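## Task

Take the green shorts from the laundry pile and lay them on the left arm's side of the table, clear of every other garment. All other garments must stay on the side of the table where the pile lies. Nothing may end up on the floor or draped over a table edge. Dropping or tossing garments is allowed. The final arrangement must stay put without the robot supporting it. At the end, open the gripper and pull the arms away.

## Robot and tools

Robot: two arms, left_arm and right_arm. Each has six joints (waist, shoulder, elbow, wrist pitch, wrist yaw, wrist roll) plus a two-finger gripper.

Frame: the state line uses one scene frame for both arms. Its origin sits at table-top height, midway between the arms, roughly 5 to 10 cm back from the table's near edge. +x points out across the table, +z points up, and left_arm sits on the +y side, so the left arm's half of the table is the +y half. The arm names do not correspond to the left or right side of any camera picture. Printed hand positions can be somewhat wrong, especially when an arm is stretched far out.

Gripper geometry: the fingers extend along the gripper's +z axis and close along its y axis. The reported end_effector_position is the spot between the pads, about 1 cm short of the fingertips.

Tool execute_actions: argument actions is a list holding zero or one item. An empty list sends nothing and just reports the state. A move item has rows (1 to 15 rows) and optional steps (1 to 15, default 15; each step lasts 1/30 s). Each row is used for one step; if there are fewer rows than steps, the last row is repeated. A wait item has only steps (up to 300), counted from the previous result, and sends no command. Optional pictures (true/false) controls whether camera images come back; by default they do.

Row layout: one flat list of 14 numbers covering both arms, always all 14 even if one arm stays still. First come left_arm's waist, shoulder, elbow, wrist pitch, wrist yaw, wrist roll and grip, then the same seven for right_arm. The six joint numbers are absolute target angles in radians, in the same form as the Joint positions block, not offsets. Ranges per arm: waist -2.618 to 3.054, shoulder 0.000 to 3.142, elbow 0.000 to 3.142, wrist pitch -1.571 to 1.571, wrist yaw -1.571 to 1.571, wrist roll -2.094 to 2.094. A call is rejected, sending nothing, if any target is more than 0.036 rad beyond a range end and also farther out than that joint's last reported angle. True ends may differ from these by up to 0.036 rad; a target past the true end is clipped there, and the result may then print "joint sent to its limit" (possibly about an earlier action). Missing that line proves nothing. The grip number is an absolute setting from -1 (closed) to +1 (fully open).

Motion: joints move at limited speed. Each step, the command is kept within a set distance of the measured angle: 0.202 rad waist, 0.258 shoulder, 0.238 elbow, 0.573 wrist pitch, 0.522 wrist yaw and roll. If targets would move a gripper more than 70 mm from where it is measured, the whole arm's targets are pulled back proportionally. Friction may leave a joint up to about 0.031 rad short, and changes smaller than that may not move it. Between calls the arms keep heading to the last row sent until they nearly stop or a step is HELD.

Gripping: grip_measured reports the gripper motor on the -1..+1 scale. Pads touch each other near -0.94; each millimetre of object width raises that by about 0.0208. Each gripper has a fixed bias up to about 0.02. The motor keeps moving past contact, so contact barely shows; commanding further below the contact reading squeezes harder, up to roughly 50 to 62 N per pad (less for parts under about 5 mm thick). To keep a hold, keep sending the same closing number.

Results: the state line gives each gripper's position in metres and its orientation quaternion (w,x,y,z). Joint positions lists six angles in radians and the finger opening in metres (0.093 open to 0.000 closed; near pad spacing when free, lower than object width when squeezing, soft cloth reads lower still). Joint velocities gives the rates. "joint command not followed" means a clearance check changed or blocked some joint targets; other parts of the row still ran. HELD marks steps where the row was not fully sent. MOTOR HOT appears from 75 °C; OVER-TEMPERATURE FAULT means an arm was stopped (90 °C pause, or at 100 °C the arm goes limp and drops). Avoid long heavy holds.

Tool zoom_image: camera is one of cam_head_left, cam_head_right, cam_high, cam_low, cam_left_wrist, cam_right_wrist (all 504x504); region is [x0, y0, x1, y1] in pixels from the top-left, no larger than 504 by 504. It magnifies the latest image.

Tool finished_scene: scene is the integer 1 or 2. Answering without any tool call ends all remaining scenes.

Avoid: letting the arms strike or shove each other; hitting the bar and plate behind the arm bases, which can stand about 3 cm above the table without warning; slamming, hard pushes, dropping things off the table, and leaving garments hanging over edges. Release and retract before finishing.

Each tool is called by a JSON object that holds its "name" and its "arguments", one argument or row to a line.

## Session

{"name": "execute_actions", "arguments": {
  "actions": []
}}

Scene clock: 0.00 s of 6000.00 s.
left_arm: end_effector_position=(+0.3676, +0.3183, +0.4274) grip_measured=+1.000 end_effector_quat_wxyz=(+0.715, +0.011, +0.699, -0.019) | right_arm: end_effector_position=(+0.3591, -0.2929, +0.4238) grip_measured=+0.998 end_effector_quat_wxyz=(+0.719, +0.025, +0.694, -0.026)
Joint positions: left_arm=[ 0.006  1.055  1.058  0.016 -0.012 -0.007  0.093] | right_arm=[0.003 1.05  1.045 0.007 0.009 0.008 0.093]
Joint velocities: left_arm=[-0.002 -0.017  0.012 -0.066 -0.007 -0.022  0.   ] | right_arm=[-0.012 -0.012  0.012 -0.037 -0.022  0.022 -0.   ]
Motor temperatures (°C, as the motors report them): left_arm=[26 27 25 26 26 24] | right_arm=[25 27 27 28 26 24]

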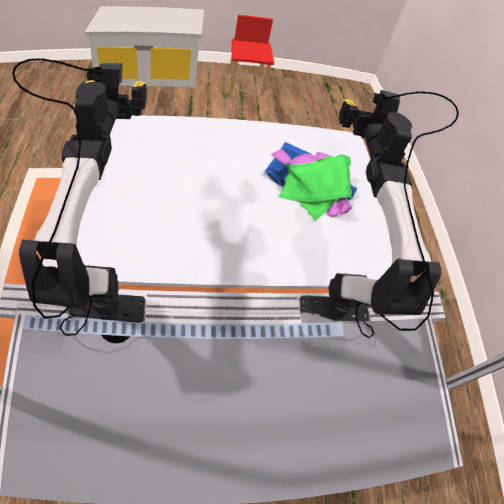

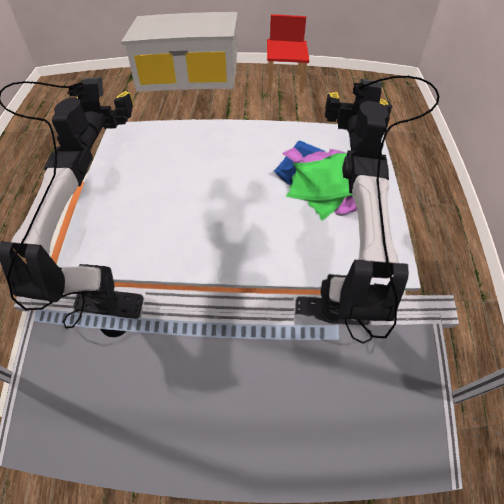

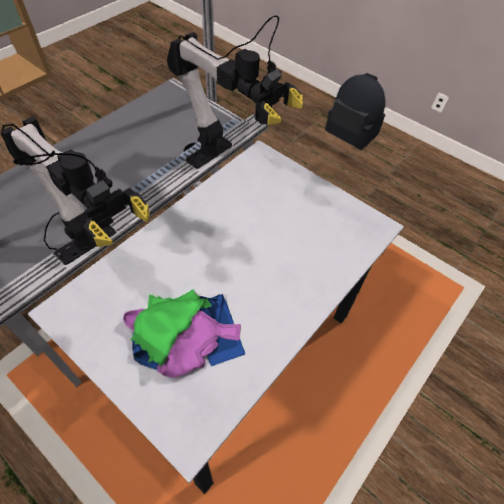

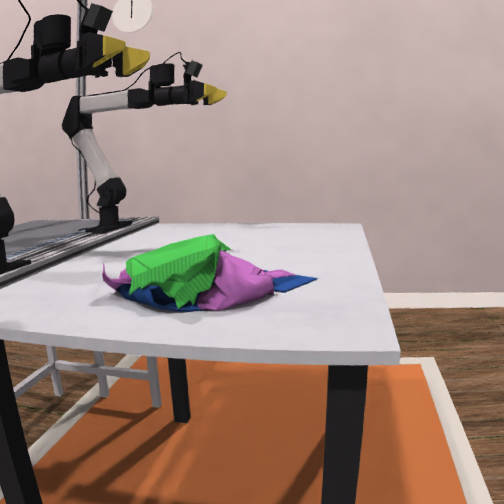

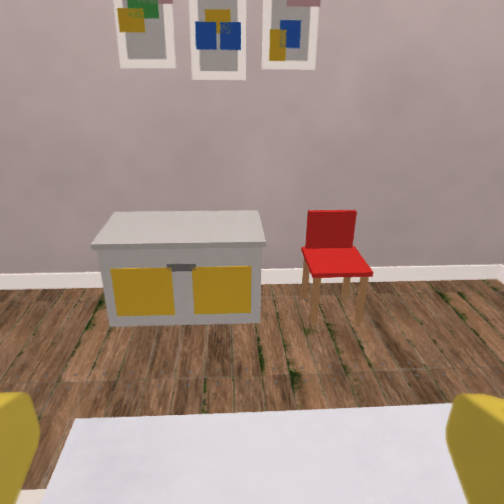

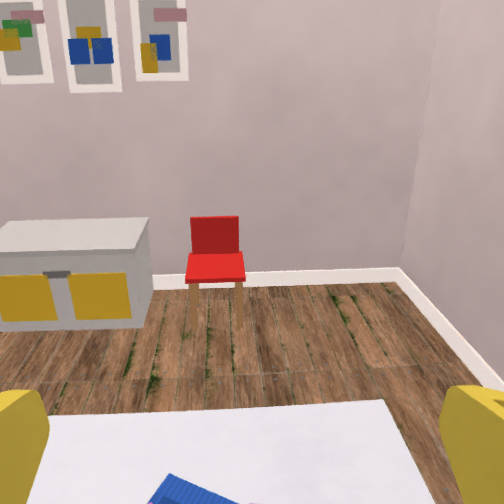

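{"name": "execute_actions", "arguments": {
  "actions": [
    {"rows":[[0.006,1.055,1.058,0.016,-0.012,-0.007,1,0.003,1.05,1.045,-1.0,0,0,1]]}
  ],
  "pictures": false
}}

{"name": "execute_actions", "arguments": {
  "actions": [
    {"steps":30}
  ]
}}

Scene clock: 8.93 s of 6000.00 s.
left_arm: end_effector_position=(+0.3676, +0.3183, +0.4274) grip_measured=+1.000 end_effector_quat_wxyz=(+0.715, +0.011, +0.699, -0.019) | right_arm: end_effector_position=(+0.2714, -0.2884, +0.2326) grip_measured=+0.998 end_effector_quat_wxyz=(+0.343, +0.032, +0.939, -0.016)
Joint positions: left_arm=[ 0.006  1.055  1.058  0.016 -0.012 -0.007  0.093] | right_arm=[ 0.003  1.045  1.053 -0.91   0.006  0.006  0.093]
Joint velocities: left_arm=[-0.012 -0.002  0.002  0.022 -0.051 -0.051  0.   ] | right_arm=[ 0.017  0.012 -0.007 -0.623 -0.081  0.066 -0.   ]
Motor temperatures (°C, as the motors report them): left_arm=[26 28 26 30 26 24] | right_arm=[25 27 29 31 26 24]
Steps of this call (steps 1 to 90: nothing new was sent; then 5.43 s passed at rest; steps 91 to 105: all 15 steps of this action). Readings (joint positions):
91: left_arm=[0.006 1.055 1.058 0.016 -0.012 -0.007] | right_arm=[0.003 1.050 1.049 -0.030 0.009 0.008]
92: left_arm=[0.006 1.055 1.058 0.016 -0.012 -0.007] | right_arm=[0.003 1.046 1.053 -0.096 0.009 0.008]
94: left_arm=[0.006 1.055 1.058 0.016 -0.012 -0.007] | right_arm=[0.003 1.045 1.053 -0.239 0.008 0.008]
98: left_arm=[0.006 1.055 1.058 0.016 -0.012 -0.007] | right_arm=[0.003 1.045 1.053 -0.544 0.008 0.008]
105: the state above

Scene clock: 9.93 s of 6000.00 s.
left_arm: end_effector_position=(+0.3676, +0.3183, +0.4274) grip_measured=+1.000 end_effector_quat_wxyz=(+0.715, +0.011, +0.699, -0.019) | right_arm: end_effector_position=(+0.2560, -0.2874, +0.2205) grip_measured=+0.998 end_effector_quat_wxyz=(+0.305, +0.032, +0.952, -0.015)
Joint positions: left_arm=[ 0.006  1.055  1.058  0.016 -0.012 -0.007  0.093] | right_arm=[ 0.003  1.045  1.053 -0.991  0.005  0.006  0.093]
Joint velocities: left_arm=[-0.007 -0.002 -0.007 -0.022  0.007 -0.037  0.   ] | right_arm=[-0.002  0.002 -0.012 -0.022 -0.022  0.037  0.   ]
Motor temperatures (°C, as the motors report them): left_arm=[26 28 27 30 26 24] | right_arm=[25 27 29 31 26 24]
Steps of this call (steps 1 to 30: the robot went on to your last target). Readings (joint positions):
1: left_arm=[0.006 1.055 1.058 0.016 -0.012 -0.007] | right_arm=[0.003 1.045 1.053 -0.928 0.006 0.006]
2: left_arm=[0.006 1.055 1.058 0.016 -0.012 -0.007] | right_arm=[0.003 1.045 1.053 -0.943 0.006 0.006]
4: left_arm=[0.006 1.055 1.058 0.016 -0.012 -0.007] | right_arm=[0.003 1.045 1.053 -0.962 0.005 0.006]
8: left_arm=[0.006 1.055 1.058 0.016 -0.012 -0.007] | right_arm=[0.003 1.045 1.053 -0.981 0.005 0.006]
30: the state above
All arms were judged still, so your last target was given up. Only a new action makes them travel on or press farther. Fingers that are still opening or closing keep moving.

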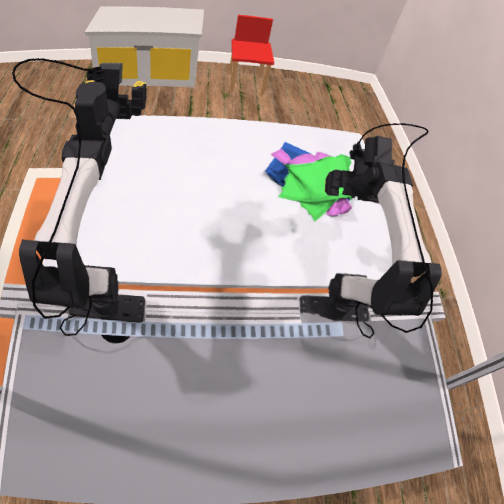

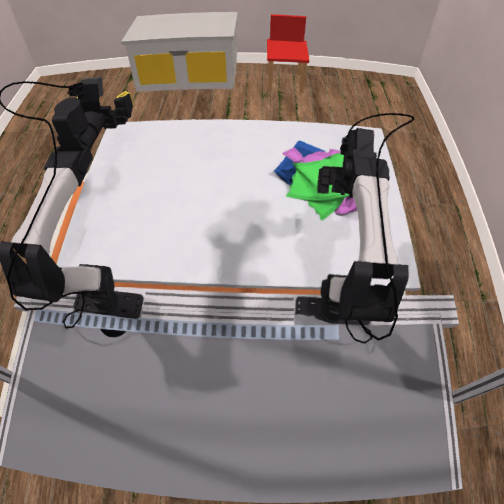

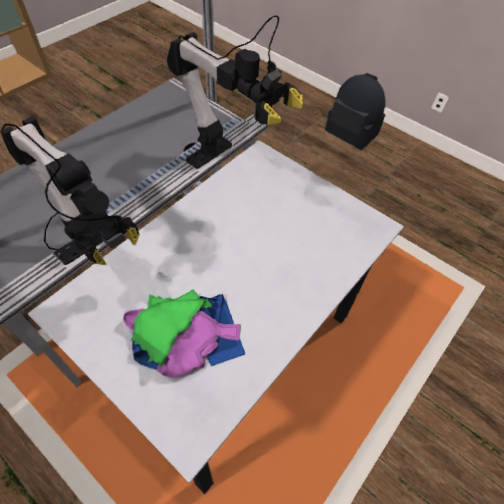

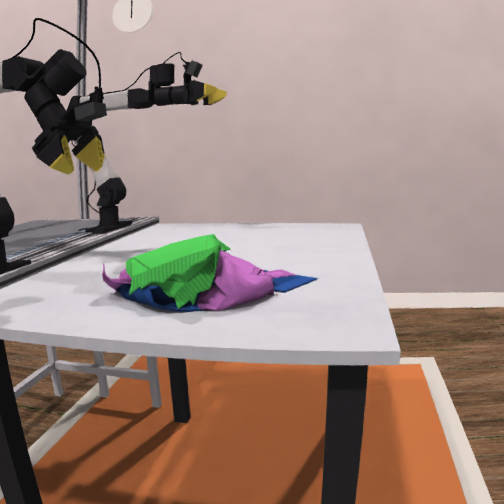

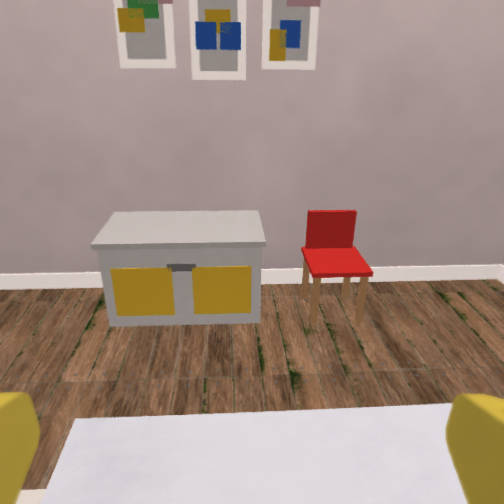

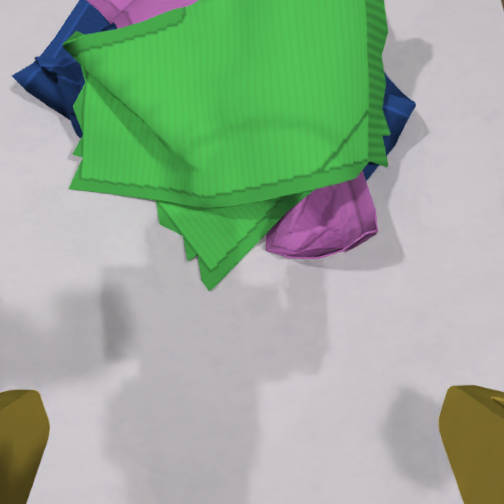

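{"name": "execute_actions", "arguments": {
  "actions": [
    {"rows":[[0.006,1.055,1.058,0.016,-0.012,-0.007,1,0.05,1.815,1.66,-0.95,0,0,1]]}
  ],
  "pictures": false
}}

{"name": "execute_actions", "arguments": {
  "actions": [
    {"steps":45}
  ]
}}

Scene clock: 20.70 s of 6000.00 s.
left_arm: end_effector_position=(+0.3676, +0.3183, +0.4274) grip_measured=+1.000 end_effector_quat_wxyz=(+0.715, +0.011, +0.699, -0.019) | right_arm: end_effector_position=(+0.4376, -0.2827, +0.1872) grip_measured=+0.998 end_effector_quat_wxyz=(+0.235, +0.015, +0.972, -0.009)
Joint positions: left_arm=[ 0.006  1.055  1.058  0.016 -0.012 -0.007  0.093] | right_arm=[ 0.039  1.842  1.658 -0.943  0.004  0.006  0.093]
Joint velocities: left_arm=[-0.012 -0.022  0.007  0.022 -0.007  0.007  0.   ] | right_arm=[ 0.007  0.081  0.012 -0.11   0.037 -0.022  0.   ]
Motor temperatures (°C, as the motors report them): left_arm=[26 28 28 32 26 24] | right_arm=[25 28 30 31 26 24]
Steps of this call (steps 1 to 90: nothing new was sent; then 7.27 s passed at rest; steps 91 to 105: all 15 steps of this action). Readings (joint positions):
91: left_arm=[0.006 1.055 1.058 0.016 -0.012 -0.007] | right_arm=[0.007 1.073 1.084 -1.016 0.006 0.006]
92: left_arm=[0.006 1.055 1.058 0.016 -0.012 -0.007] | right_arm=[0.017 1.137 1.154 -1.041 0.006 0.006]
94: left_arm=[0.006 1.055 1.058 0.016 -0.012 -0.007] | right_arm=[0.032 1.286 1.304 -1.018 0.005 0.006]
98: left_arm=[0.006 1.055 1.058 0.016 -0.012 -0.007] | right_arm=[0.039 1.589 1.598 -0.968 0.004 0.006]
105: the state above

Scene clock: 22.20 s of 6000.00 s.
left_arm: end_effector_position=(+0.3676, +0.3183, +0.4274) grip_measured=+1.000 end_effector_quat_wxyz=(+0.715, +0.011, +0.699, -0.019) | right_arm: end_effector_position=(+0.4352, -0.2826, +0.1944) grip_measured=+0.998 end_effector_quat_wxyz=(+0.242, +0.015, +0.970, -0.009)
Joint positions: left_arm=[ 0.006  1.055  1.058  0.016 -0.012 -0.007  0.093] | right_arm=[ 0.039  1.824  1.658 -0.949  0.004  0.006  0.093]
Joint velocities: left_arm=[ 0.012 -0.017  0.002  0.007  0.051 -0.037  0.   ] | right_arm=[ 0.007  0.007  0.012  0.022  0.007 -0.022 -0.001]
Motor temperatures (°C, as the motors report them): left_arm=[26 28 29 32 26 24] | right_arm=[25 28 30 31 26 24]
Steps of this call (steps 1 to 30: the robot went on to your last target; steps 31 to 45: nothing new was sent). Readings (joint positions):
1: left_arm=[0.006 1.055 1.058 0.016 -0.012 -0.007] | right_arm=[0.039 1.842 1.658 -0.948 0.004 0.006]
2: left_arm=[0.006 1.055 1.058 0.016 -0.012 -0.007] | right_arm=[0.039 1.838 1.658 -0.949 0.004 0.006]
4: left_arm=[0.006 1.055 1.058 0.016 -0.012 -0.007] | right_arm=[0.039 1.830 1.658 -0.949 0.004 0.006]
8: left_arm=[0.006 1.055 1.058 0.016 -0.012 -0.007] | right_arm=[0.039 1.824 1.658 -0.949 0.004 0.006]
45: the state above
All arms were judged still, so your last target was given up. Only a new action makes them travel on or press farther. Fingers that are still opening or closing keep moving.

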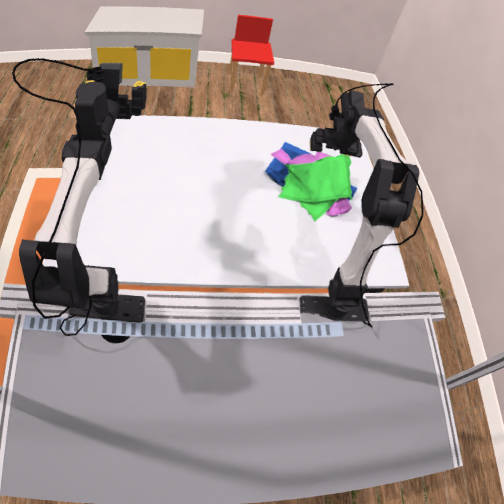

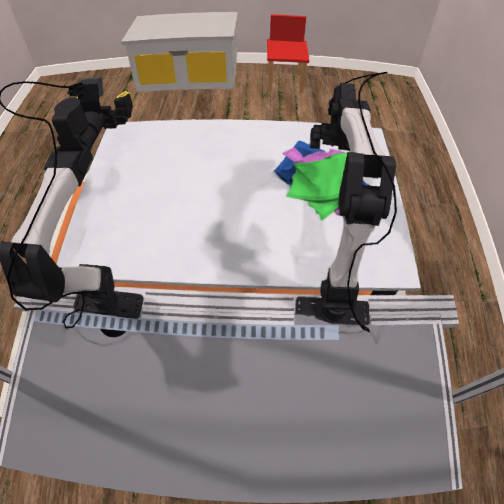

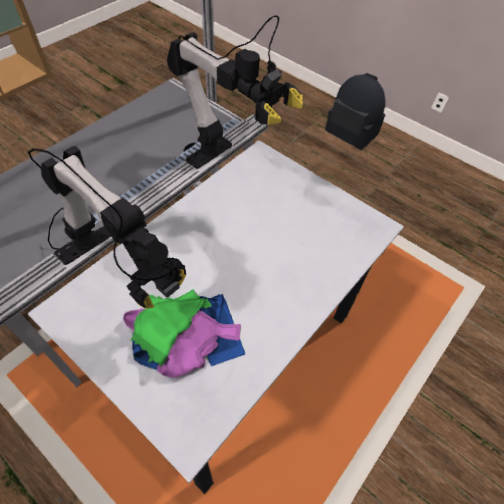

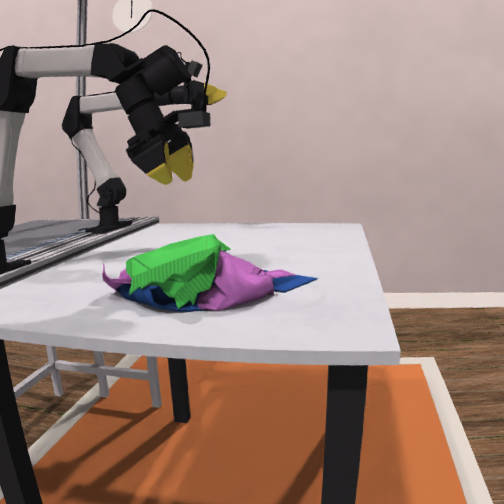

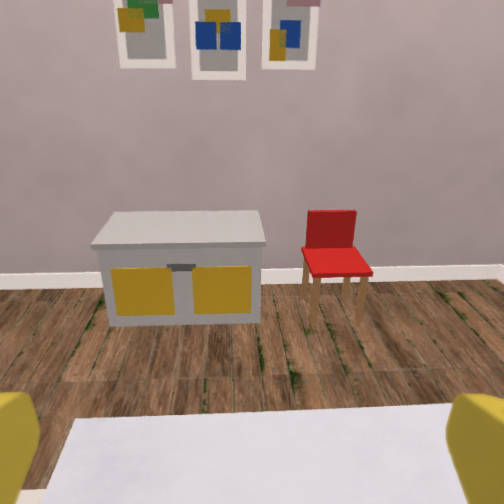

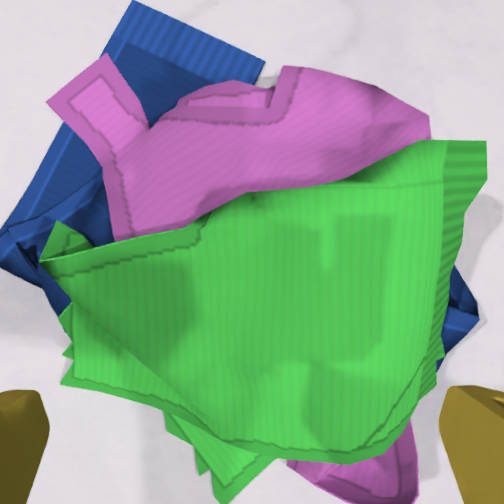

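{"name": "execute_actions", "arguments": {
  "actions": [
    {"rows":[[0.006,1.055,1.058,0.016,-0.012,-0.007,1,0.08,1.85,1.63,-0.91,0,0,0.4],[0.006,1.055,1.058,0.016,-0.012,-0.007,1,0.08,1.865,1.61,-0.89,0,0,0.4],[0.006,1.055,1.058,0.016,-0.012,-0.007,1,0.08,1.88,1.59,-0.87,0,0,0.4],[0.006,1.055,1.058,0.016,-0.012,-0.007,1,0.08,1.895,1.57,-0.84,0,0,0.4],[0.006,1.055,1.058,0.016,-0.012,-0.007,1,0.08,1.91,1.55,-0.82,0,0,0.4],[0.006,1.055,1.058,0.016,-0.012,-0.007,1,0.08,1.925,1.53,-0.79,0,0,0.4],[0.006,1.055,1.058,0.016,-0.012,-0.007,1,0.08,1.94,1.51,-0.77,0,0,0.4],[0.006,1.055,1.058,0.016,-0.012,-0.007,1,0.08,1.955,1.49,-0.74,0,0,0.4],[0.006,1.055,1.058,0.016,-0.012,-0.007,1,0.08,1.97,1.47,-0.72,0,0,0.4],[0.006,1.055,1.058,0.016,-0.012,-0.007,1,0.08,1.985,1.45,-0.70,0,0,0.4],[0.006,1.055,1.058,0.016,-0.012,-0.007,1,0.08,2.0,1.43,-0.67,0,0,0.4],[0.006,1.055,1.058,0.016,-0.012,-0.007,1,0.08,2.015,1.41,-0.65,0,0,0.4]]}
  ],
  "pictures": false
}}

{"name": "execute_actions", "arguments": {
  "actions": [
    {"steps":20}
  ]
}}

Scene clock: 39.27 s of 6000.00 s.
left_arm: end_effector_position=(+0.3676, +0.3183, +0.4274) grip_measured=+1.000 end_effector_quat_wxyz=(+0.715, +0.011, +0.699, -0.019) | right_arm: end_effector_position=(+0.4269, -0.2674, +0.0543) grip_measured=+0.402 end_effector_quat_wxyz=(+0.144, -0.003, +0.990, -0.005)
Joint positions: left_arm=[ 0.006  1.055  1.058  0.016 -0.012 -0.007  0.093] | right_arm=[ 0.076  2.014  1.423 -0.723  0.002  0.005  0.065]
Joint velocities: left_arm=[ 0.007 -0.012  0.002 -0.007 -0.037  0.022  0.   ] | right_arm=[-0.007  0.256 -0.222  0.183 -0.037  0.051  0.   ]
Motor temperatures (°C, as the motors report them): left_arm=[26 28 31 34 26 24] | right_arm=[25 34 32 31 26 24]
Steps of this call (steps 1 to 90: nothing new was sent; then 13.57 s passed at rest; steps 91 to 105: all 15 steps of this action). Readings (joint positions):
91: left_arm=[0.006 1.055 1.058 0.016 -0.012 -0.007] | right_arm=[0.041 1.824 1.658 -0.948 0.005 0.006]
92: left_arm=[0.006 1.055 1.058 0.016 -0.012 -0.007] | right_arm=[0.046 1.825 1.655 -0.941 0.005 0.006]
94: left_arm=[0.006 1.055 1.058 0.016 -0.012 -0.007] | right_arm=[0.061 1.830 1.637 -0.913 0.005 0.006]
98: left_arm=[0.006 1.055 1.058 0.016 -0.012 -0.007] | right_arm=[0.076 1.886 1.563 -0.834 0.002 0.005]
105: the state above

Scene clock: 39.93 s of 6000.00 s.
left_arm: end_effector_position=(+0.3676, +0.3183, +0.4274) grip_measured=+1.000 end_effector_quat_wxyz=(+0.715, +0.011, +0.699, -0.019) | right_arm: end_effector_position=(+0.4347, -0.2673, +0.0532) grip_measured=+0.402 end_effector_quat_wxyz=(+0.160, -0.003, +0.987, -0.005)
Joint positions: left_arm=[ 0.006  1.055  1.058  0.016 -0.012 -0.007  0.093] | right_arm=[ 0.076  2.019  1.415 -0.677  0.001  0.005  0.065]
Joint velocities: left_arm=[ 0.012  0.017  0.002 -0.022 -0.022  0.022  0.   ] | right_arm=[ 0.002 -0.002 -0.002 -0.037 -0.037 -0.066 -0.001]
Motor temperatures (°C, as the motors report them): left_arm=[26 28 31 34 26 24] | right_arm=[25 34 32 31 26 24]
Steps of this call (steps 1 to 20: the robot went on to your last target). Readings (joint positions):
1: left_arm=[0.006 1.055 1.058 0.016 -0.012 -0.007] | right_arm=[0.076 2.019 1.417 -0.719 0.002 0.005]
2: left_arm=[0.006 1.055 1.058 0.016 -0.012 -0.007] | right_arm=[0.076 2.020 1.415 -0.716 0.002 0.005]
4: left_arm=[0.006 1.055 1.058 0.016 -0.012 -0.007] | right_arm=[0.076 2.019 1.415 -0.702 0.001 0.005]
8: left_arm=[0.006 1.055 1.058 0.016 -0.012 -0.007] | right_arm=[0.076 2.019 1.415 -0.685 0.001 0.005]
20: the state above

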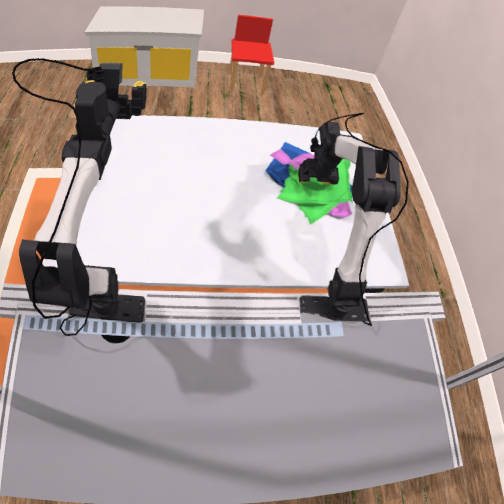

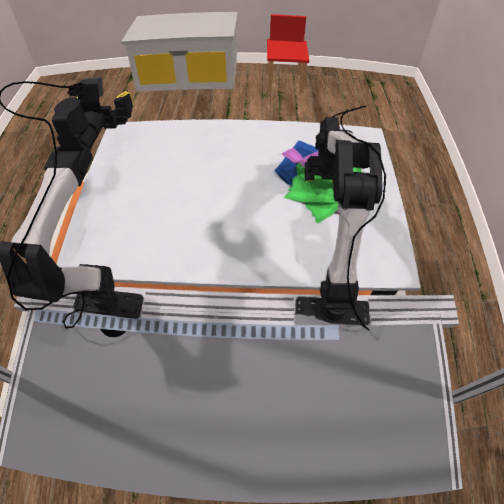

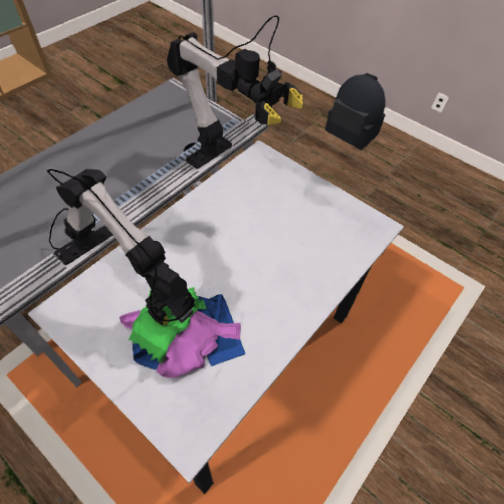

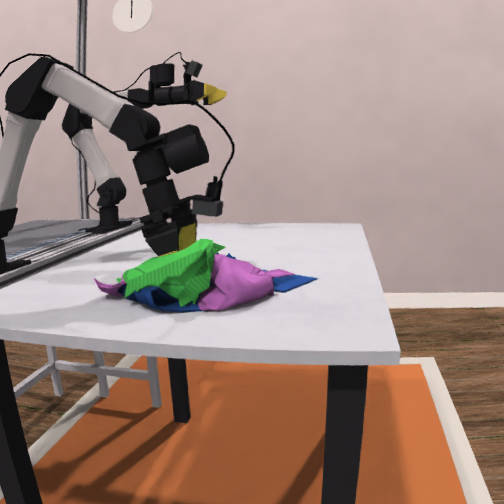

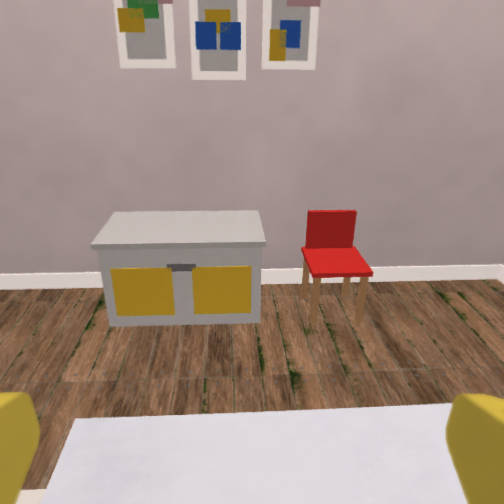

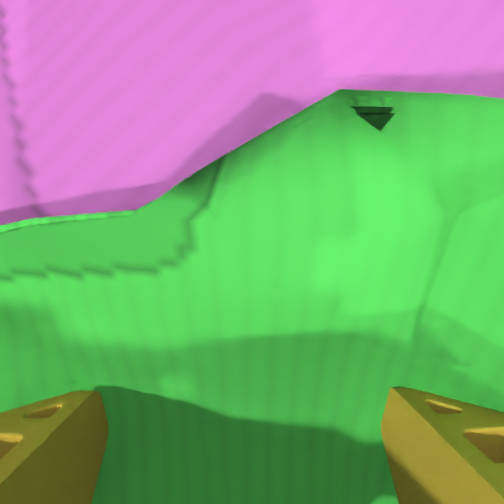

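Close; also swing the left arm out of the way.

{"name": "execute_actions", "arguments": {
  "actions": [
    {"rows":[[0.6,0.8,0.8,0.016,-0.012,-0.007,1,0.08,2.015,1.41,-0.65,0,0,-1]]}
  ],
  "pictures": false
}}

{"name": "execute_actions", "arguments": {
  "actions": [
    {"steps":15}
  ],
  "pictures": false
}}

{"name": "execute_actions", "arguments": {
  "actions": [
    {"rows":[[0.6,0.8,0.8,0.016,-0.012,-0.007,1,0.08,2.0,1.43,-0.67,0,0,-1],[0.6,0.8,0.8,0.016,-0.012,-0.007,1,0.08,1.985,1.45,-0.69,0,0,-1],[0.6,0.8,0.8,0.016,-0.012,-0.007,1,0.08,1.97,1.47,-0.71,0,0,-1],[0.6,0.8,0.8,0.016,-0.012,-0.007,1,0.08,1.955,1.49,-0.73,0,0,-1],[0.6,0.8,0.8,0.016,-0.012,-0.007,1,0.08,1.94,1.51,-0.75,0,0,-1],[0.6,0.8,0.8,0.016,-0.012,-0.007,1,0.08,1.925,1.53,-0.77,0,0,-1],[0.6,0.8,0.8,0.016,-0.012,-0.007,1,0.08,1.91,1.55,-0.79,0,0,-1],[0.6,0.8,0.8,0.016,-0.012,-0.007,1,0.08,1.895,1.57,-0.81,0,0,-1],[0.6,0.8,0.8,0.016,-0.012,-0.007,1,0.08,1.88,1.59,-0.83,0,0,-1],[0.6,0.8,0.8,0.016,-0.012,-0.007,1,0.08,1.865,1.61,-0.85,0,0,-1],[0.6,0.8,0.8,0.016,-0.012,-0.007,1,0.08,1.85,1.64,-0.87,0,0,-1],[0.6,0.8,0.8,0.016,-0.012,-0.007,1,0.08,1.83,1.67,-0.89,0,0,-1],[0.6,0.8,0.8,0.016,-0.012,-0.007,1,0.08,1.81,1.70,-0.9,0,0,-1],[0.6,0.8,0.8,0.016,-0.012,-0.007,1,0.08,1.79,1.73,-0.9,0,0,-1],[0.6,0.8,0.8,0.016,-0.012,-0.007,1,0.08,1.77,1.76,-0.9,0,0,-1]]}
  ],
  "pictures": false
}}

{"name": "execute_actions", "arguments": {
  "actions": [
    {"steps":20}
  ]
}}

Scene clock: 62.93 s of 6000.00 s.
left_arm: end_effector_position=(+0.2670, +0.5043, +0.3922) grip_measured=+1.000 end_effector_quat_wxyz=(+0.691, -0.196, +0.669, +0.193) | right_arm: end_effector_position=(+0.4358, -0.2673, +0.0535) grip_measured=-0.990 end_effector_quat_wxyz=(+0.162, -0.003, +0.987, -0.005)
Joint positions: left_arm=[ 0.596  0.804  0.82   0.012 -0.02  -0.006  0.093] | right_arm=[ 0.076  2.019  1.415 -0.673  0.001  0.005  0.   ]
Joint velocities: left_arm=[-0.007  0.002 -0.012 -0.007  0.022 -0.037  0.   ] | right_arm=[ 0.002 -0.022 -0.027 -0.081  0.007 -0.022  0.   ]
Motor temperatures (°C, as the motors report them): left_arm=[26 29 33 36 26 24] | right_arm=[25 39 33 32 26 24]
Steps of this call (steps 1 to 15: the robot went on to your last target; steps 16 to 110: nothing new was sent; then 18.83 s passed at rest; steps 111 to 125: all 15 steps of this action). Readings (joint positions):
111: left_arm=[0.027 1.035 1.032 0.033 0.001 -0.006] | right_arm=[0.076 2.019 1.415 -0.677 0.001 0.005]
112: left_arm=[0.077 0.981 0.972 0.039 0.007 -0.006] | right_arm=[0.076 2.019 1.415 -0.676 0.001 0.005]
114: left_arm=[0.216 0.864 0.863 0.022 0.003 -0.006] | right_arm=[0.076 2.019 1.415 -0.674 0.001 0.005]
118: left_arm=[0.504 0.804 0.820 0.011 -0.008 -0.006] | right_arm=[0.076 2.019 1.415 -0.673 0.001 0.005]
125: the state above

Scene clock: 63.43 s of 6000.00 s.
left_arm: end_effector_position=(+0.2670, +0.5043, +0.3922) grip_measured=+1.000 end_effector_quat_wxyz=(+0.691, -0.196, +0.669, +0.193) | right_arm: end_effector_position=(+0.4358, -0.2673, +0.0535) grip_measured=-0.990 end_effector_quat_wxyz=(+0.162, -0.003, +0.987, -0.005)
Joint positions: left_arm=[ 0.596  0.804  0.82   0.012 -0.02  -0.006  0.093] | right_arm=[ 0.076  2.019  1.415 -0.673  0.001  0.005  0.   ]
Joint velocities: left_arm=[-0.002  0.027  0.002 -0.007 -0.125 -0.037  0.   ] | right_arm=[-0.007 -0.002  0.007  0.051 -0.051 -0.066  0.   ]
Motor temperatures (°C, as the motors report them): left_arm=[26 29 33 36 26 24] | right_arm=[25 39 33 32 26 24]
Steps of this call (steps 1 to 15: the robot went on to your last target). Readings (joint positions):
1: left_arm=[0.596 0.804 0.820 0.012 -0.020 -0.006] | right_arm=[0.076 2.019 1.415 -0.673 0.001 0.005]
2: left_arm=[0.596 0.804 0.820 0.012 -0.020 -0.006] | right_arm=[0.076 2.019 1.415 -0.673 0.001 0.005]
4: left_arm=[0.596 0.804 0.820 0.012 -0.020 -0.006] | right_arm=[0.076 2.019 1.415 -0.673 0.001 0.005]
8: left_arm=[0.596 0.804 0.820 0.012 -0.020 -0.006] | right_arm=[0.076 2.019 1.415 -0.673 0.001 0.005]
15: the state above
All arms were judged still, so your last target was given up. Only a new action makes them travel on or press farther. Fingers that are still opening or closing keep moving.

Scene clock: 63.93 s of 6000.00 s.
left_arm: end_effector_position=(+0.2670, +0.5043, +0.3922) grip_measured=+1.000 end_effector_quat_wxyz=(+0.691, -0.196, +0.669, +0.193) | right_arm: end_effector_position=(+0.4600, -0.2654, +0.2159) grip_measured=-0.990 end_effector_quat_wxyz=(+0.300, -0.004, +0.954, -0.003)
Joint positions: left_arm=[ 0.596  0.804  0.82   0.012 -0.02  -0.006  0.093] | right_arm=[ 0.076  1.824  1.684 -0.852  0.001  0.005  0.   ]
Joint velocities: left_arm=[-0.007 -0.022  0.007 -0.051  0.022  0.007  0.   ] | right_arm=[-0.007 -0.52   0.857 -0.271  0.022  0.022  0.   ]
Motor temperatures (°C, as the motors report them): left_arm=[26 29 33 36 26 24] | right_arm=[25 39 33 32 26 24]
Steps of this call (steps 1 to 15: all 15 steps of this action). Readings (joint positions):
1: left_arm=[0.596 0.804 0.820 0.012 -0.020 -0.006] | right_arm=[0.076 2.019 1.415 -0.673 0.001 0.005]
2: left_arm=[0.596 0.804 0.820 0.012 -0.020 -0.006] | right_arm=[0.076 2.017 1.415 -0.674 0.001 0.005]
4: left_arm=[0.596 0.804 0.820 0.012 -0.020 -0.006] | right_arm=[0.076 2.008 1.427 -0.695 0.001 0.005]
8: left_arm=[0.596 0.804 0.820 0.012 -0.020 -0.006] | right_arm=[0.076 1.957 1.498 -0.755 0.001 0.005]
15: the state above

Scene clock: 64.60 s of 6000.00 s.
left_arm: end_effector_position=(+0.2670, +0.5043, +0.3922) grip_measured=+1.000 end_effector_quat_wxyz=(+0.691, -0.196, +0.669, +0.193) | right_arm: end_effector_position=(+0.4542, -0.2648, +0.2725) grip_measured=-0.990 end_effector_quat_wxyz=(+0.351, -0.004, +0.936, -0.003)
Joint positions: left_arm=[ 0.596  0.804  0.82   0.012 -0.02  -0.006  0.093] | right_arm=[ 0.076  1.752  1.762 -0.893  0.001  0.005  0.   ]
Joint velocities: left_arm=[-0.002 -0.032  0.007  0.007  0.007 -0.022  0.   ] | right_arm=[ 0.007 -0.007  0.002  0.022 -0.081 -0.037  0.   ]
Motor temperatures (°C, as the motors report them): left_arm=[26 29 33 36 26 24] | right_arm=[25 39 33 32 26 24]
Steps of this call (steps 1 to 20: the robot went on to your last target). Readings (joint positions):
1: left_arm=[0.596 0.804 0.820 0.012 -0.020 -0.006] | right_arm=[0.076 1.806 1.710 -0.858 0.001 0.005]
2: left_arm=[0.596 0.804 0.820 0.012 -0.020 -0.006] | right_arm=[0.076 1.788 1.731 -0.858 0.001 0.005]
4: left_arm=[0.596 0.804 0.820 0.012 -0.020 -0.006] | right_arm=[0.076 1.759 1.755 -0.858 0.001 0.005]
8: left_arm=[0.596 0.804 0.820 0.012 -0.020 -0.006] | right_arm=[0.076 1.749 1.762 -0.866 0.001 0.005]
20: the state above

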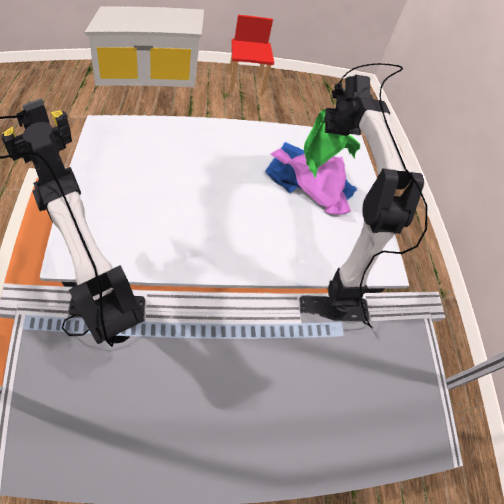

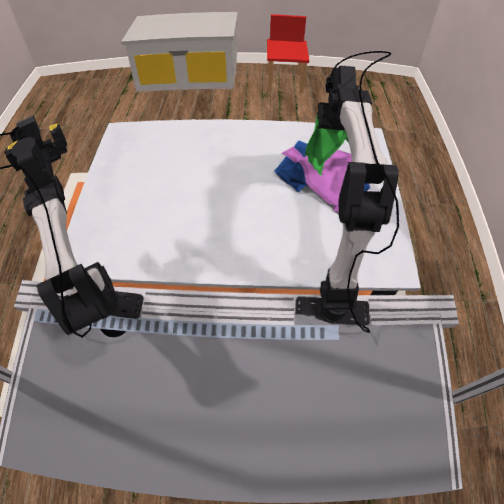

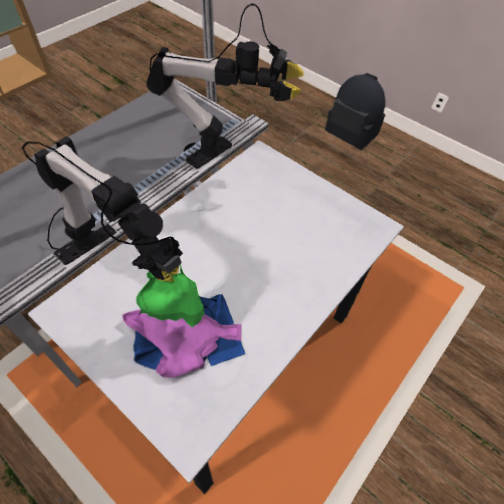

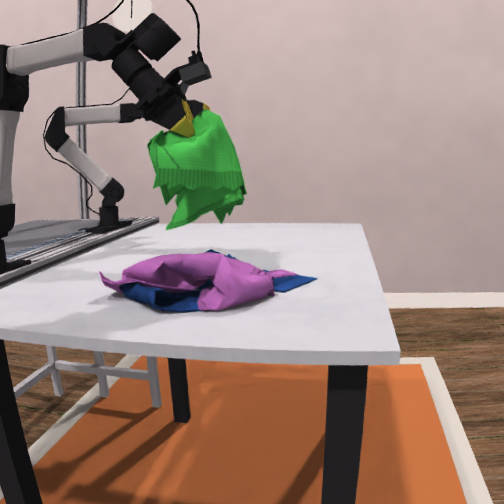

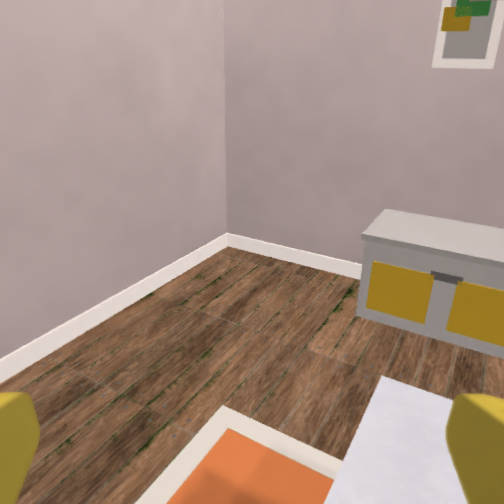

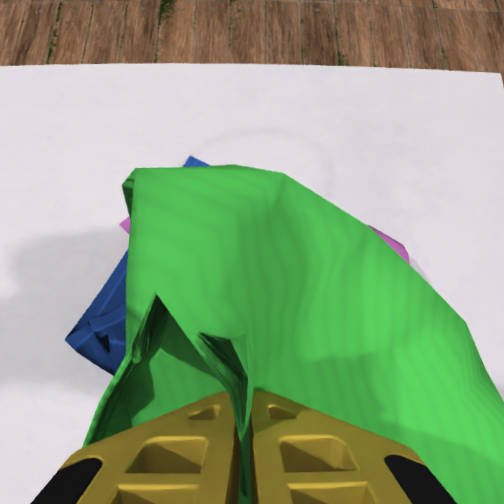

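{"name": "execute_actions", "arguments": {
  "actions": [
    {"rows":[[0.6,0.8,0.8,0.016,-0.012,-0.007,1,0.11,1.77,1.76,-0.88,0,0,-1],[0.6,0.8,0.8,0.016,-0.012,-0.007,1,0.14,1.78,1.77,-0.86,0,0,-1],[0.6,0.8,0.8,0.016,-0.012,-0.007,1,0.18,1.79,1.78,-0.84,0,0,-1],[0.6,0.8,0.8,0.016,-0.012,-0.007,1,0.22,1.80,1.79,-0.82,0,0,-1],[0.6,0.8,0.8,0.016,-0.012,-0.007,1,0.26,1.81,1.80,-0.80,0,0,-1],[0.6,0.8,0.8,0.016,-0.012,-0.007,1,0.30,1.82,1.81,-0.78,0,0,-1],[0.6,0.8,0.8,0.016,-0.012,-0.007,1,0.34,1.83,1.82,-0.76,0,0,-1],[0.6,0.8,0.8,0.016,-0.012,-0.007,1,0.38,1.84,1.83,-0.74,0,0,-1],[0.6,0.8,0.8,0.016,-0.012,-0.007,1,0.42,1.85,1.84,-0.72,0,0,-1],[0.6,0.8,0.8,0.016,-0.012,-0.007,1,0.46,1.86,1.85,-0.70,0,0,-1],[0.6,0.8,0.8,0.016,-0.012,-0.007,1,0.50,1.87,1.86,-0.68,0,0,-1],[0.6,0.8,0.8,0.016,-0.012,-0.007,1,0.54,1.88,1.87,-0.66,0,0,-1],[0.6,0.8,0.8,0.016,-0.012,-0.007,1,0.58,1.89,1.88,-0.64,0,0,-1],[0.6,0.8,0.8,0.016,-0.012,-0.007,1,0.62,1.90,1.89,-0.62,0,0,-1],[0.6,0.8,0.8,0.016,-0.012,-0.007,1,0.66,1.92,1.90,-0.60,0,0,-1]]}
  ],
  "pictures": false
}}

{"name": "execute_actions", "arguments": {
  "actions": [
    {"rows":[[0.6,0.8,0.8,0.016,-0.012,-0.007,1,0.70,1.94,1.91,-0.58,0,0,-1],[0.6,0.8,0.8,0.016,-0.012,-0.007,1,0.74,1.96,1.92,-0.56,0,0,-1],[0.6,0.8,0.8,0.016,-0.012,-0.007,1,0.78,1.98,1.93,-0.54,0,0,-1],[0.6,0.8,0.8,0.016,-0.012,-0.007,1,0.82,2.0,1.94,-0.52,0,0,-1],[0.6,0.8,0.8,0.016,-0.012,-0.007,1,0.86,2.02,1.95,-0.50,0,0,-1],[0.6,0.8,0.8,0.016,-0.012,-0.007,1,0.90,2.04,1.96,-0.48,0,0,-1],[0.6,0.8,0.8,0.016,-0.012,-0.007,1,0.93,2.06,1.97,-0.46,0,0,-1],[0.6,0.8,0.8,0.016,-0.012,-0.007,1,0.96,2.08,1.98,-0.44,0,0,-1],[0.6,0.8,0.8,0.016,-0.012,-0.007,1,0.98,2.10,1.99,-0.42,0,0,-1],[0.6,0.8,0.8,0.016,-0.012,-0.007,1,1.0,2.12,2.0,-0.40,0,0,-1],[0.6,0.8,0.8,0.016,-0.012,-0.007,1,1.0,2.14,2.0,-0.38,0,0,-1],[0.6,0.8,0.8,0.016,-0.012,-0.007,1,1.0,2.16,2.0,-0.37,0,0,-1],[0.6,0.8,0.8,0.016,-0.012,-0.007,1,1.0,2.19,2.0,-0.37,0,0,-1],[0.6,0.8,0.8,0.016,-0.012,-0.007,1,1.0,2.22,2.0,-0.37,0,0,-1],[0.6,0.8,0.8,0.016,-0.012,-0.007,1,1.0,2.25,2.0,-0.37,0,0,-1]]}
  ],
  "pictures": false
}}

{"name": "execute_actions", "arguments": {
  "actions": [
    {"steps":20}
  ],
  "pictures": false
}}

{"name": "execute_actions", "arguments": {
  "actions": [
    {"rows":[[0.6,0.8,0.8,0.016,-0.012,-0.007,1,1.0,2.25,2.0,-0.37,0,0,1]]}
  ],
  "pictures": false
}}

{"name": "execute_actions", "arguments": {
  "actions": [
    {"rows":[[0.6,0.8,0.8,0.016,-0.012,-0.007,1,0.9,1.8,1.7,-0.5,0,0,1]]}
  ],
  "pictures": false
}}

{"name": "execute_actions", "arguments": {
  "actions": [
    {"steps":15}
  ]
}}

Scene clock: 93.37 s of 6000.00 s.
left_arm: end_effector_position=(+0.2670, +0.5043, +0.3922) grip_measured=+1.000 end_effector_quat_wxyz=(+0.691, -0.196, +0.669, +0.193) | right_arm: end_effector_position=(+0.4470, -0.0073, +0.2788) grip_measured=-0.990 end_effector_quat_wxyz=(+0.408, -0.235, +0.877, +0.096)
Joint positions: left_arm=[ 0.596  0.804  0.82   0.012 -0.02  -0.006  0.093] | right_arm=[ 0.586  1.882  1.857 -0.702  0.005  0.005  0.   ]
Joint velocities: left_arm=[ 0.002 -0.022  0.012 -0.022  0.007  0.022  0.   ] | right_arm=[ 1.082  0.3    0.315  0.505  0.007 -0.095  0.   ]
Motor temperatures (°C, as the motors report them): left_arm=[26 28 33 38 26 24] | right_arm=[25 37 35 34 26 24]
Steps of this call (steps 1 to 15: the robot went on to your last target; steps 16 to 848: nothing new was sent; steps 849 to 863: all 15 steps of this action). Readings (joint positions):
849: left_arm=[0.596 0.804 0.820 0.012 -0.020 -0.006] | right_arm=[0.078 1.752 1.762 -0.894 0.002 0.005]
850: left_arm=[0.596 0.804 0.820 0.012 -0.020 -0.006] | right_arm=[0.084 1.752 1.762 -0.893 0.004 0.005]
852: left_arm=[0.596 0.804 0.820 0.012 -0.020 -0.006] | right_arm=[0.121 1.756 1.762 -0.883 0.010 0.005]
856: left_arm=[0.596 0.804 0.820 0.012 -0.020 -0.006] | right_arm=[0.284 1.800 1.791 -0.830 0.012 0.005]
863: the state above
After step 848, the last 146 steps of your reply time or wait did not run and took no scene time. You can wait again.

Scene clock: 93.87 s of 6000.00 s.
left_arm: end_effector_position=(+0.2670, +0.5043, +0.3922) grip_measured=+1.000 end_effector_quat_wxyz=(+0.691, -0.196, +0.669, +0.193) | right_arm: end_effector_position=(+0.3398, +0.2430, +0.2239) grip_measured=-0.990 end_effector_quat_wxyz=(+0.420, -0.419, +0.777, +0.212)
Joint positions: left_arm=[ 0.596  0.804  0.82   0.012 -0.02  -0.006  0.093] | right_arm=[ 1.034  2.17   1.984 -0.414 -0.013  0.003  0.   ]
Joint velocities: left_arm=[-0.002  0.002 -0.002  0.022 -0.051 -0.051  0.   ] | right_arm=[-0.007  0.672  0.12   0.315 -0.066  0.007  0.   ]
Motor temperatures (°C, as the motors report them): left_arm=[26 28 33 38 26 24] | right_arm=[25 37 35 34 26 24]
Steps of this call (steps 1 to 15: all 15 steps of this action). Readings (joint positions):
1: left_arm=[0.596 0.804 0.820 0.012 -0.020 -0.006] | right_arm=[0.625 1.894 1.868 -0.682 0.004 0.005]
2: left_arm=[0.596 0.804 0.820 0.012 -0.020 -0.006] | right_arm=[0.663 1.907 1.881 -0.661 0.003 0.005]
4: left_arm=[0.596 0.804 0.820 0.012 -0.020 -0.006] | right_arm=[0.741 1.939 1.906 -0.617 0.003 0.005]
8: left_arm=[0.596 0.804 0.820 0.012 -0.020 -0.006] | right_arm=[0.895 2.019 1.947 -0.531 0.002 0.005]
15: the state above

Scene clock: 94.53 s of 6000.00 s.
left_arm: end_effector_position=(+0.2670, +0.5043, +0.3922) grip_measured=+1.000 end_effector_quat_wxyz=(+0.691, -0.196, +0.669, +0.193) | right_arm: end_effector_position=(+0.3593, +0.2422, +0.1755) grip_measured=-0.990 end_effector_quat_wxyz=(+0.399, -0.415, +0.795, +0.192)
Joint positions: left_arm=[ 0.596  0.804  0.82   0.012 -0.02  -0.006  0.093] | right_arm=[ 1.012  2.26   1.986 -0.39  -0.007  0.003  0.   ]
Joint velocities: left_arm=[ 0.002 -0.027  0.017  0.022 -0.051  0.022  0.   ] | right_arm=[ 0.007 -0.007 -0.012 -0.007 -0.037 -0.081  0.   ]
Motor temperatures (°C, as the motors report them): left_arm=[26 28 33 38 26 24] | right_arm=[25 38 35 34 26 24]
Steps of this call (steps 1 to 20: the robot went on to your last target). Readings (joint positions):
1: left_arm=[0.596 0.804 0.820 0.012 -0.020 -0.006] | right_arm=[1.032 2.192 1.986 -0.404 -0.013 0.003]
2: left_arm=[0.596 0.804 0.820 0.012 -0.020 -0.006] | right_arm=[1.029 2.213 1.986 -0.400 -0.012 0.003]
4: left_arm=[0.596 0.804 0.820 0.012 -0.020 -0.006] | right_arm=[1.021 2.245 1.986 -0.400 -0.011 0.003]
8: left_arm=[0.596 0.804 0.820 0.012 -0.020 -0.006] | right_arm=[1.012 2.262 1.986 -0.400 -0.007 0.003]
20: the state above

Scene clock: 95.03 s of 6000.00 s.
left_arm: end_effector_position=(+0.2670, +0.5043, +0.3922) grip_measured=+1.000 end_effector_quat_wxyz=(+0.691, -0.196, +0.669, +0.193) | right_arm: end_effector_position=(+0.3595, +0.2425, +0.1760) grip_measured=+0.996 end_effector_quat_wxyz=(+0.400, -0.415, +0.794, +0.193)
Joint positions: left_arm=[ 0.596  0.804  0.82   0.012 -0.02  -0.006  0.093] | right_arm=[ 1.012  2.26   1.986 -0.387 -0.007  0.003  0.093]
Joint velocities: left_arm=[ 0.002 -0.002  0.002  0.022  0.007 -0.066  0.   ] | right_arm=[ 0.002 -0.012 -0.017 -0.037  0.022 -0.037  0.001]
Motor temperatures (°C, as the motors report them): left_arm=[26 28 33 38 26 24] | right_arm=[25 38 35 34 26 24]
Steps of this call (steps 1 to 15: all 15 steps of this action). Readings (joint positions):
1: left_arm=[0.596 0.804 0.820 0.012 -0.020 -0.006] | right_arm=[1.012 2.260 1.986 -0.390 -0.007 0.003]
2: left_arm=[0.596 0.804 0.820 0.012 -0.020 -0.006] | right_arm=[1.012 2.260 1.986 -0.389 -0.007 0.003]
4: left_arm=[0.596 0.804 0.820 0.012 -0.020 -0.006] | right_arm=[1.012 2.260 1.986 -0.389 -0.007 0.003]
8: left_arm=[0.596 0.804 0.820 0.012 -0.020 -0.006] | right_arm=[1.012 2.260 1.986 -0.388 -0.007 0.003]
15: the state above

Scene clock: 95.53 s of 6000.00 s.
left_arm: end_effector_position=(+0.2670, +0.5043, +0.3922) grip_measured=+1.000 end_effector_quat_wxyz=(+0.691, -0.196, +0.669, +0.193) | right_arm: end_effector_position=(+0.3407, +0.1238, +0.3232) grip_measured=+0.996 end_effector_quat_wxyz=(+0.474, -0.355, +0.781, +0.198)
Joint positions: left_arm=[ 0.596  0.804  0.82   0.012 -0.02  -0.006  0.093] | right_arm=[ 0.902  1.759  1.722 -0.469 -0.002  0.003  0.093]
Joint velocities: left_arm=[-0.012 -0.007  0.032 -0.022 -0.081 -0.066  0.   ] | right_arm=[-0.012  0.129  0.022 -0.095 -0.007 -0.037 -0.001]
Motor temperatures (°C, as the motors report them): left_arm=[26 28 33 38 26 24] | right_arm=[25 38 35 34 26 24]
Steps of this call (steps 1 to 15: all 15 steps of this action). Readings (joint positions):
1: left_arm=[0.596 0.804 0.820 0.012 -0.020 -0.006] | right_arm=[1.008 2.240 1.958 -0.379 -0.008 0.003]
2: left_arm=[0.596 0.804 0.820 0.012 -0.020 -0.006] | right_arm=[1.001 2.194 1.893 -0.391 -0.010 0.003]
4: left_arm=[0.596 0.804 0.820 0.012 -0.020 -0.006] | right_arm=[0.974 2.090 1.788 -0.442 -0.011 0.003]
8: left_arm=[0.596 0.804 0.820 0.012 -0.020 -0.006] | right_arm=[0.917 1.906 1.724 -0.490 -0.006 0.003]
15: the state above

Scene clock: 96.03 s of 6000.00 s.
left_arm: end_effector_position=(+0.2670, +0.5043, +0.3922) grip_measured=+1.000 end_effector_quat_wxyz=(+0.691, -0.196, +0.669, +0.193) | right_arm: end_effector_position=(+0.3428, +0.1252, +0.3054) grip_measured=+0.996 end_effector_quat_wxyz=(+0.455, -0.359, +0.792, +0.190)
Joint positions: left_arm=[ 0.596  0.804  0.82   0.012 -0.02  -0.006  0.093] | right_arm=[ 0.902  1.786  1.722 -0.49  -0.002  0.003  0.093]
Joint velocities: left_arm=[-0.007  0.012  0.002  0.066 -0.007 -0.051  0.   ] | right_arm=[-0.012 -0.017  0.012 -0.007 -0.037 -0.022 -0.   ]
Motor temperatures (°C, as the motors report them): left_arm=[26 28 33 38 26 24] | right_arm=[25 38 35 34 26 24]
Steps of this call (steps 1 to 15: the robot went on to your last target). Readings (joint positions):
1: left_arm=[0.596 0.804 0.820 0.012 -0.020 -0.006] | right_arm=[0.902 1.764 1.722 -0.473 -0.002 0.003]
2: left_arm=[0.596 0.804 0.820 0.012 -0.020 -0.006] | right_arm=[0.902 1.770 1.722 -0.475 -0.002 0.003]
4: left_arm=[0.596 0.804 0.820 0.012 -0.020 -0.006] | right_arm=[0.902 1.780 1.722 -0.481 -0.002 0.003]
8: left_arm=[0.596 0.804 0.820 0.012 -0.020 -0.006] | right_arm=[0.902 1.786 1.722 -0.490 -0.002 0.003]
15: the state above

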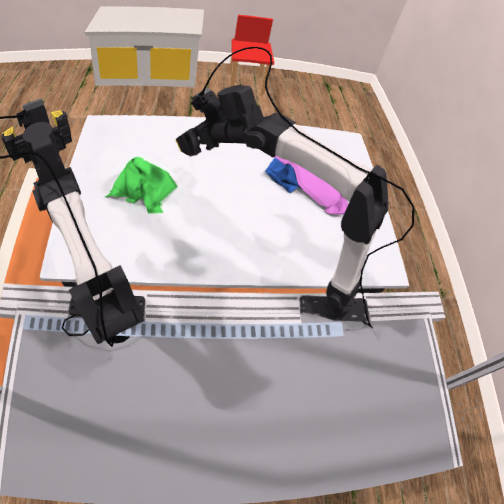

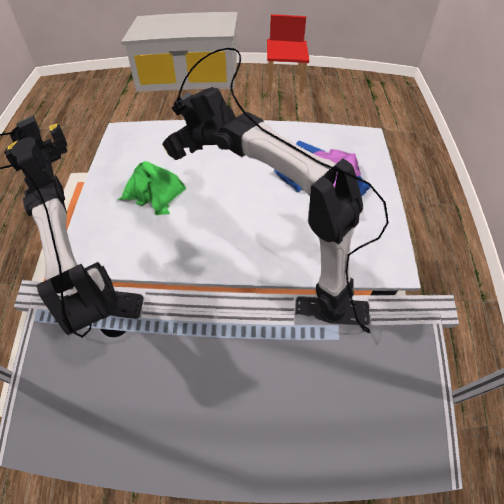

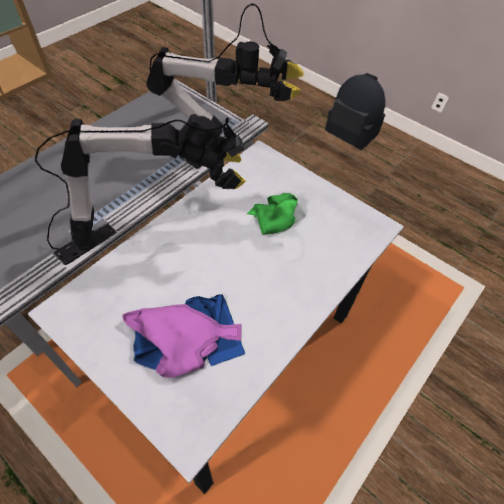

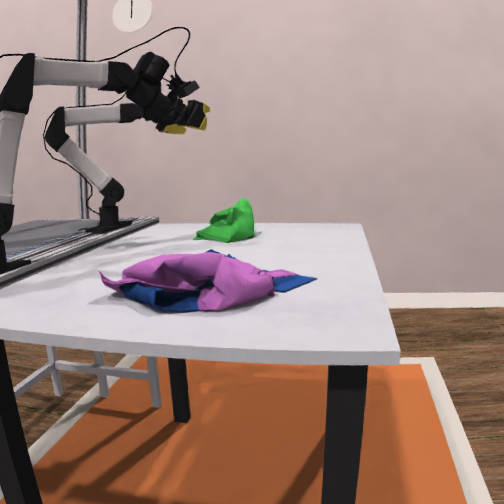

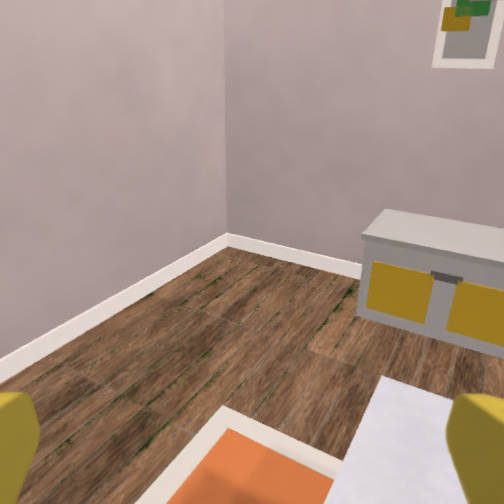

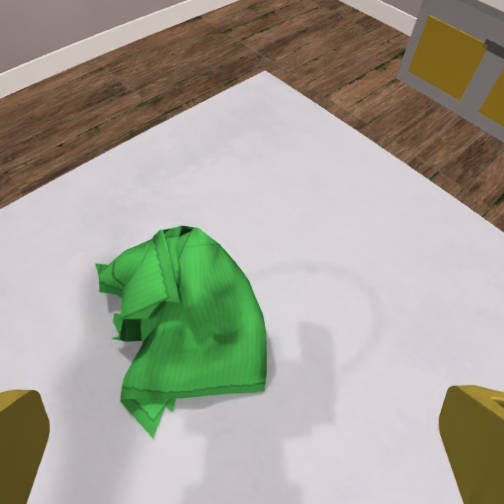

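{"name": "finished_scene", "arguments": {
  "scene": 1
}}

The scene is finished: the task was done.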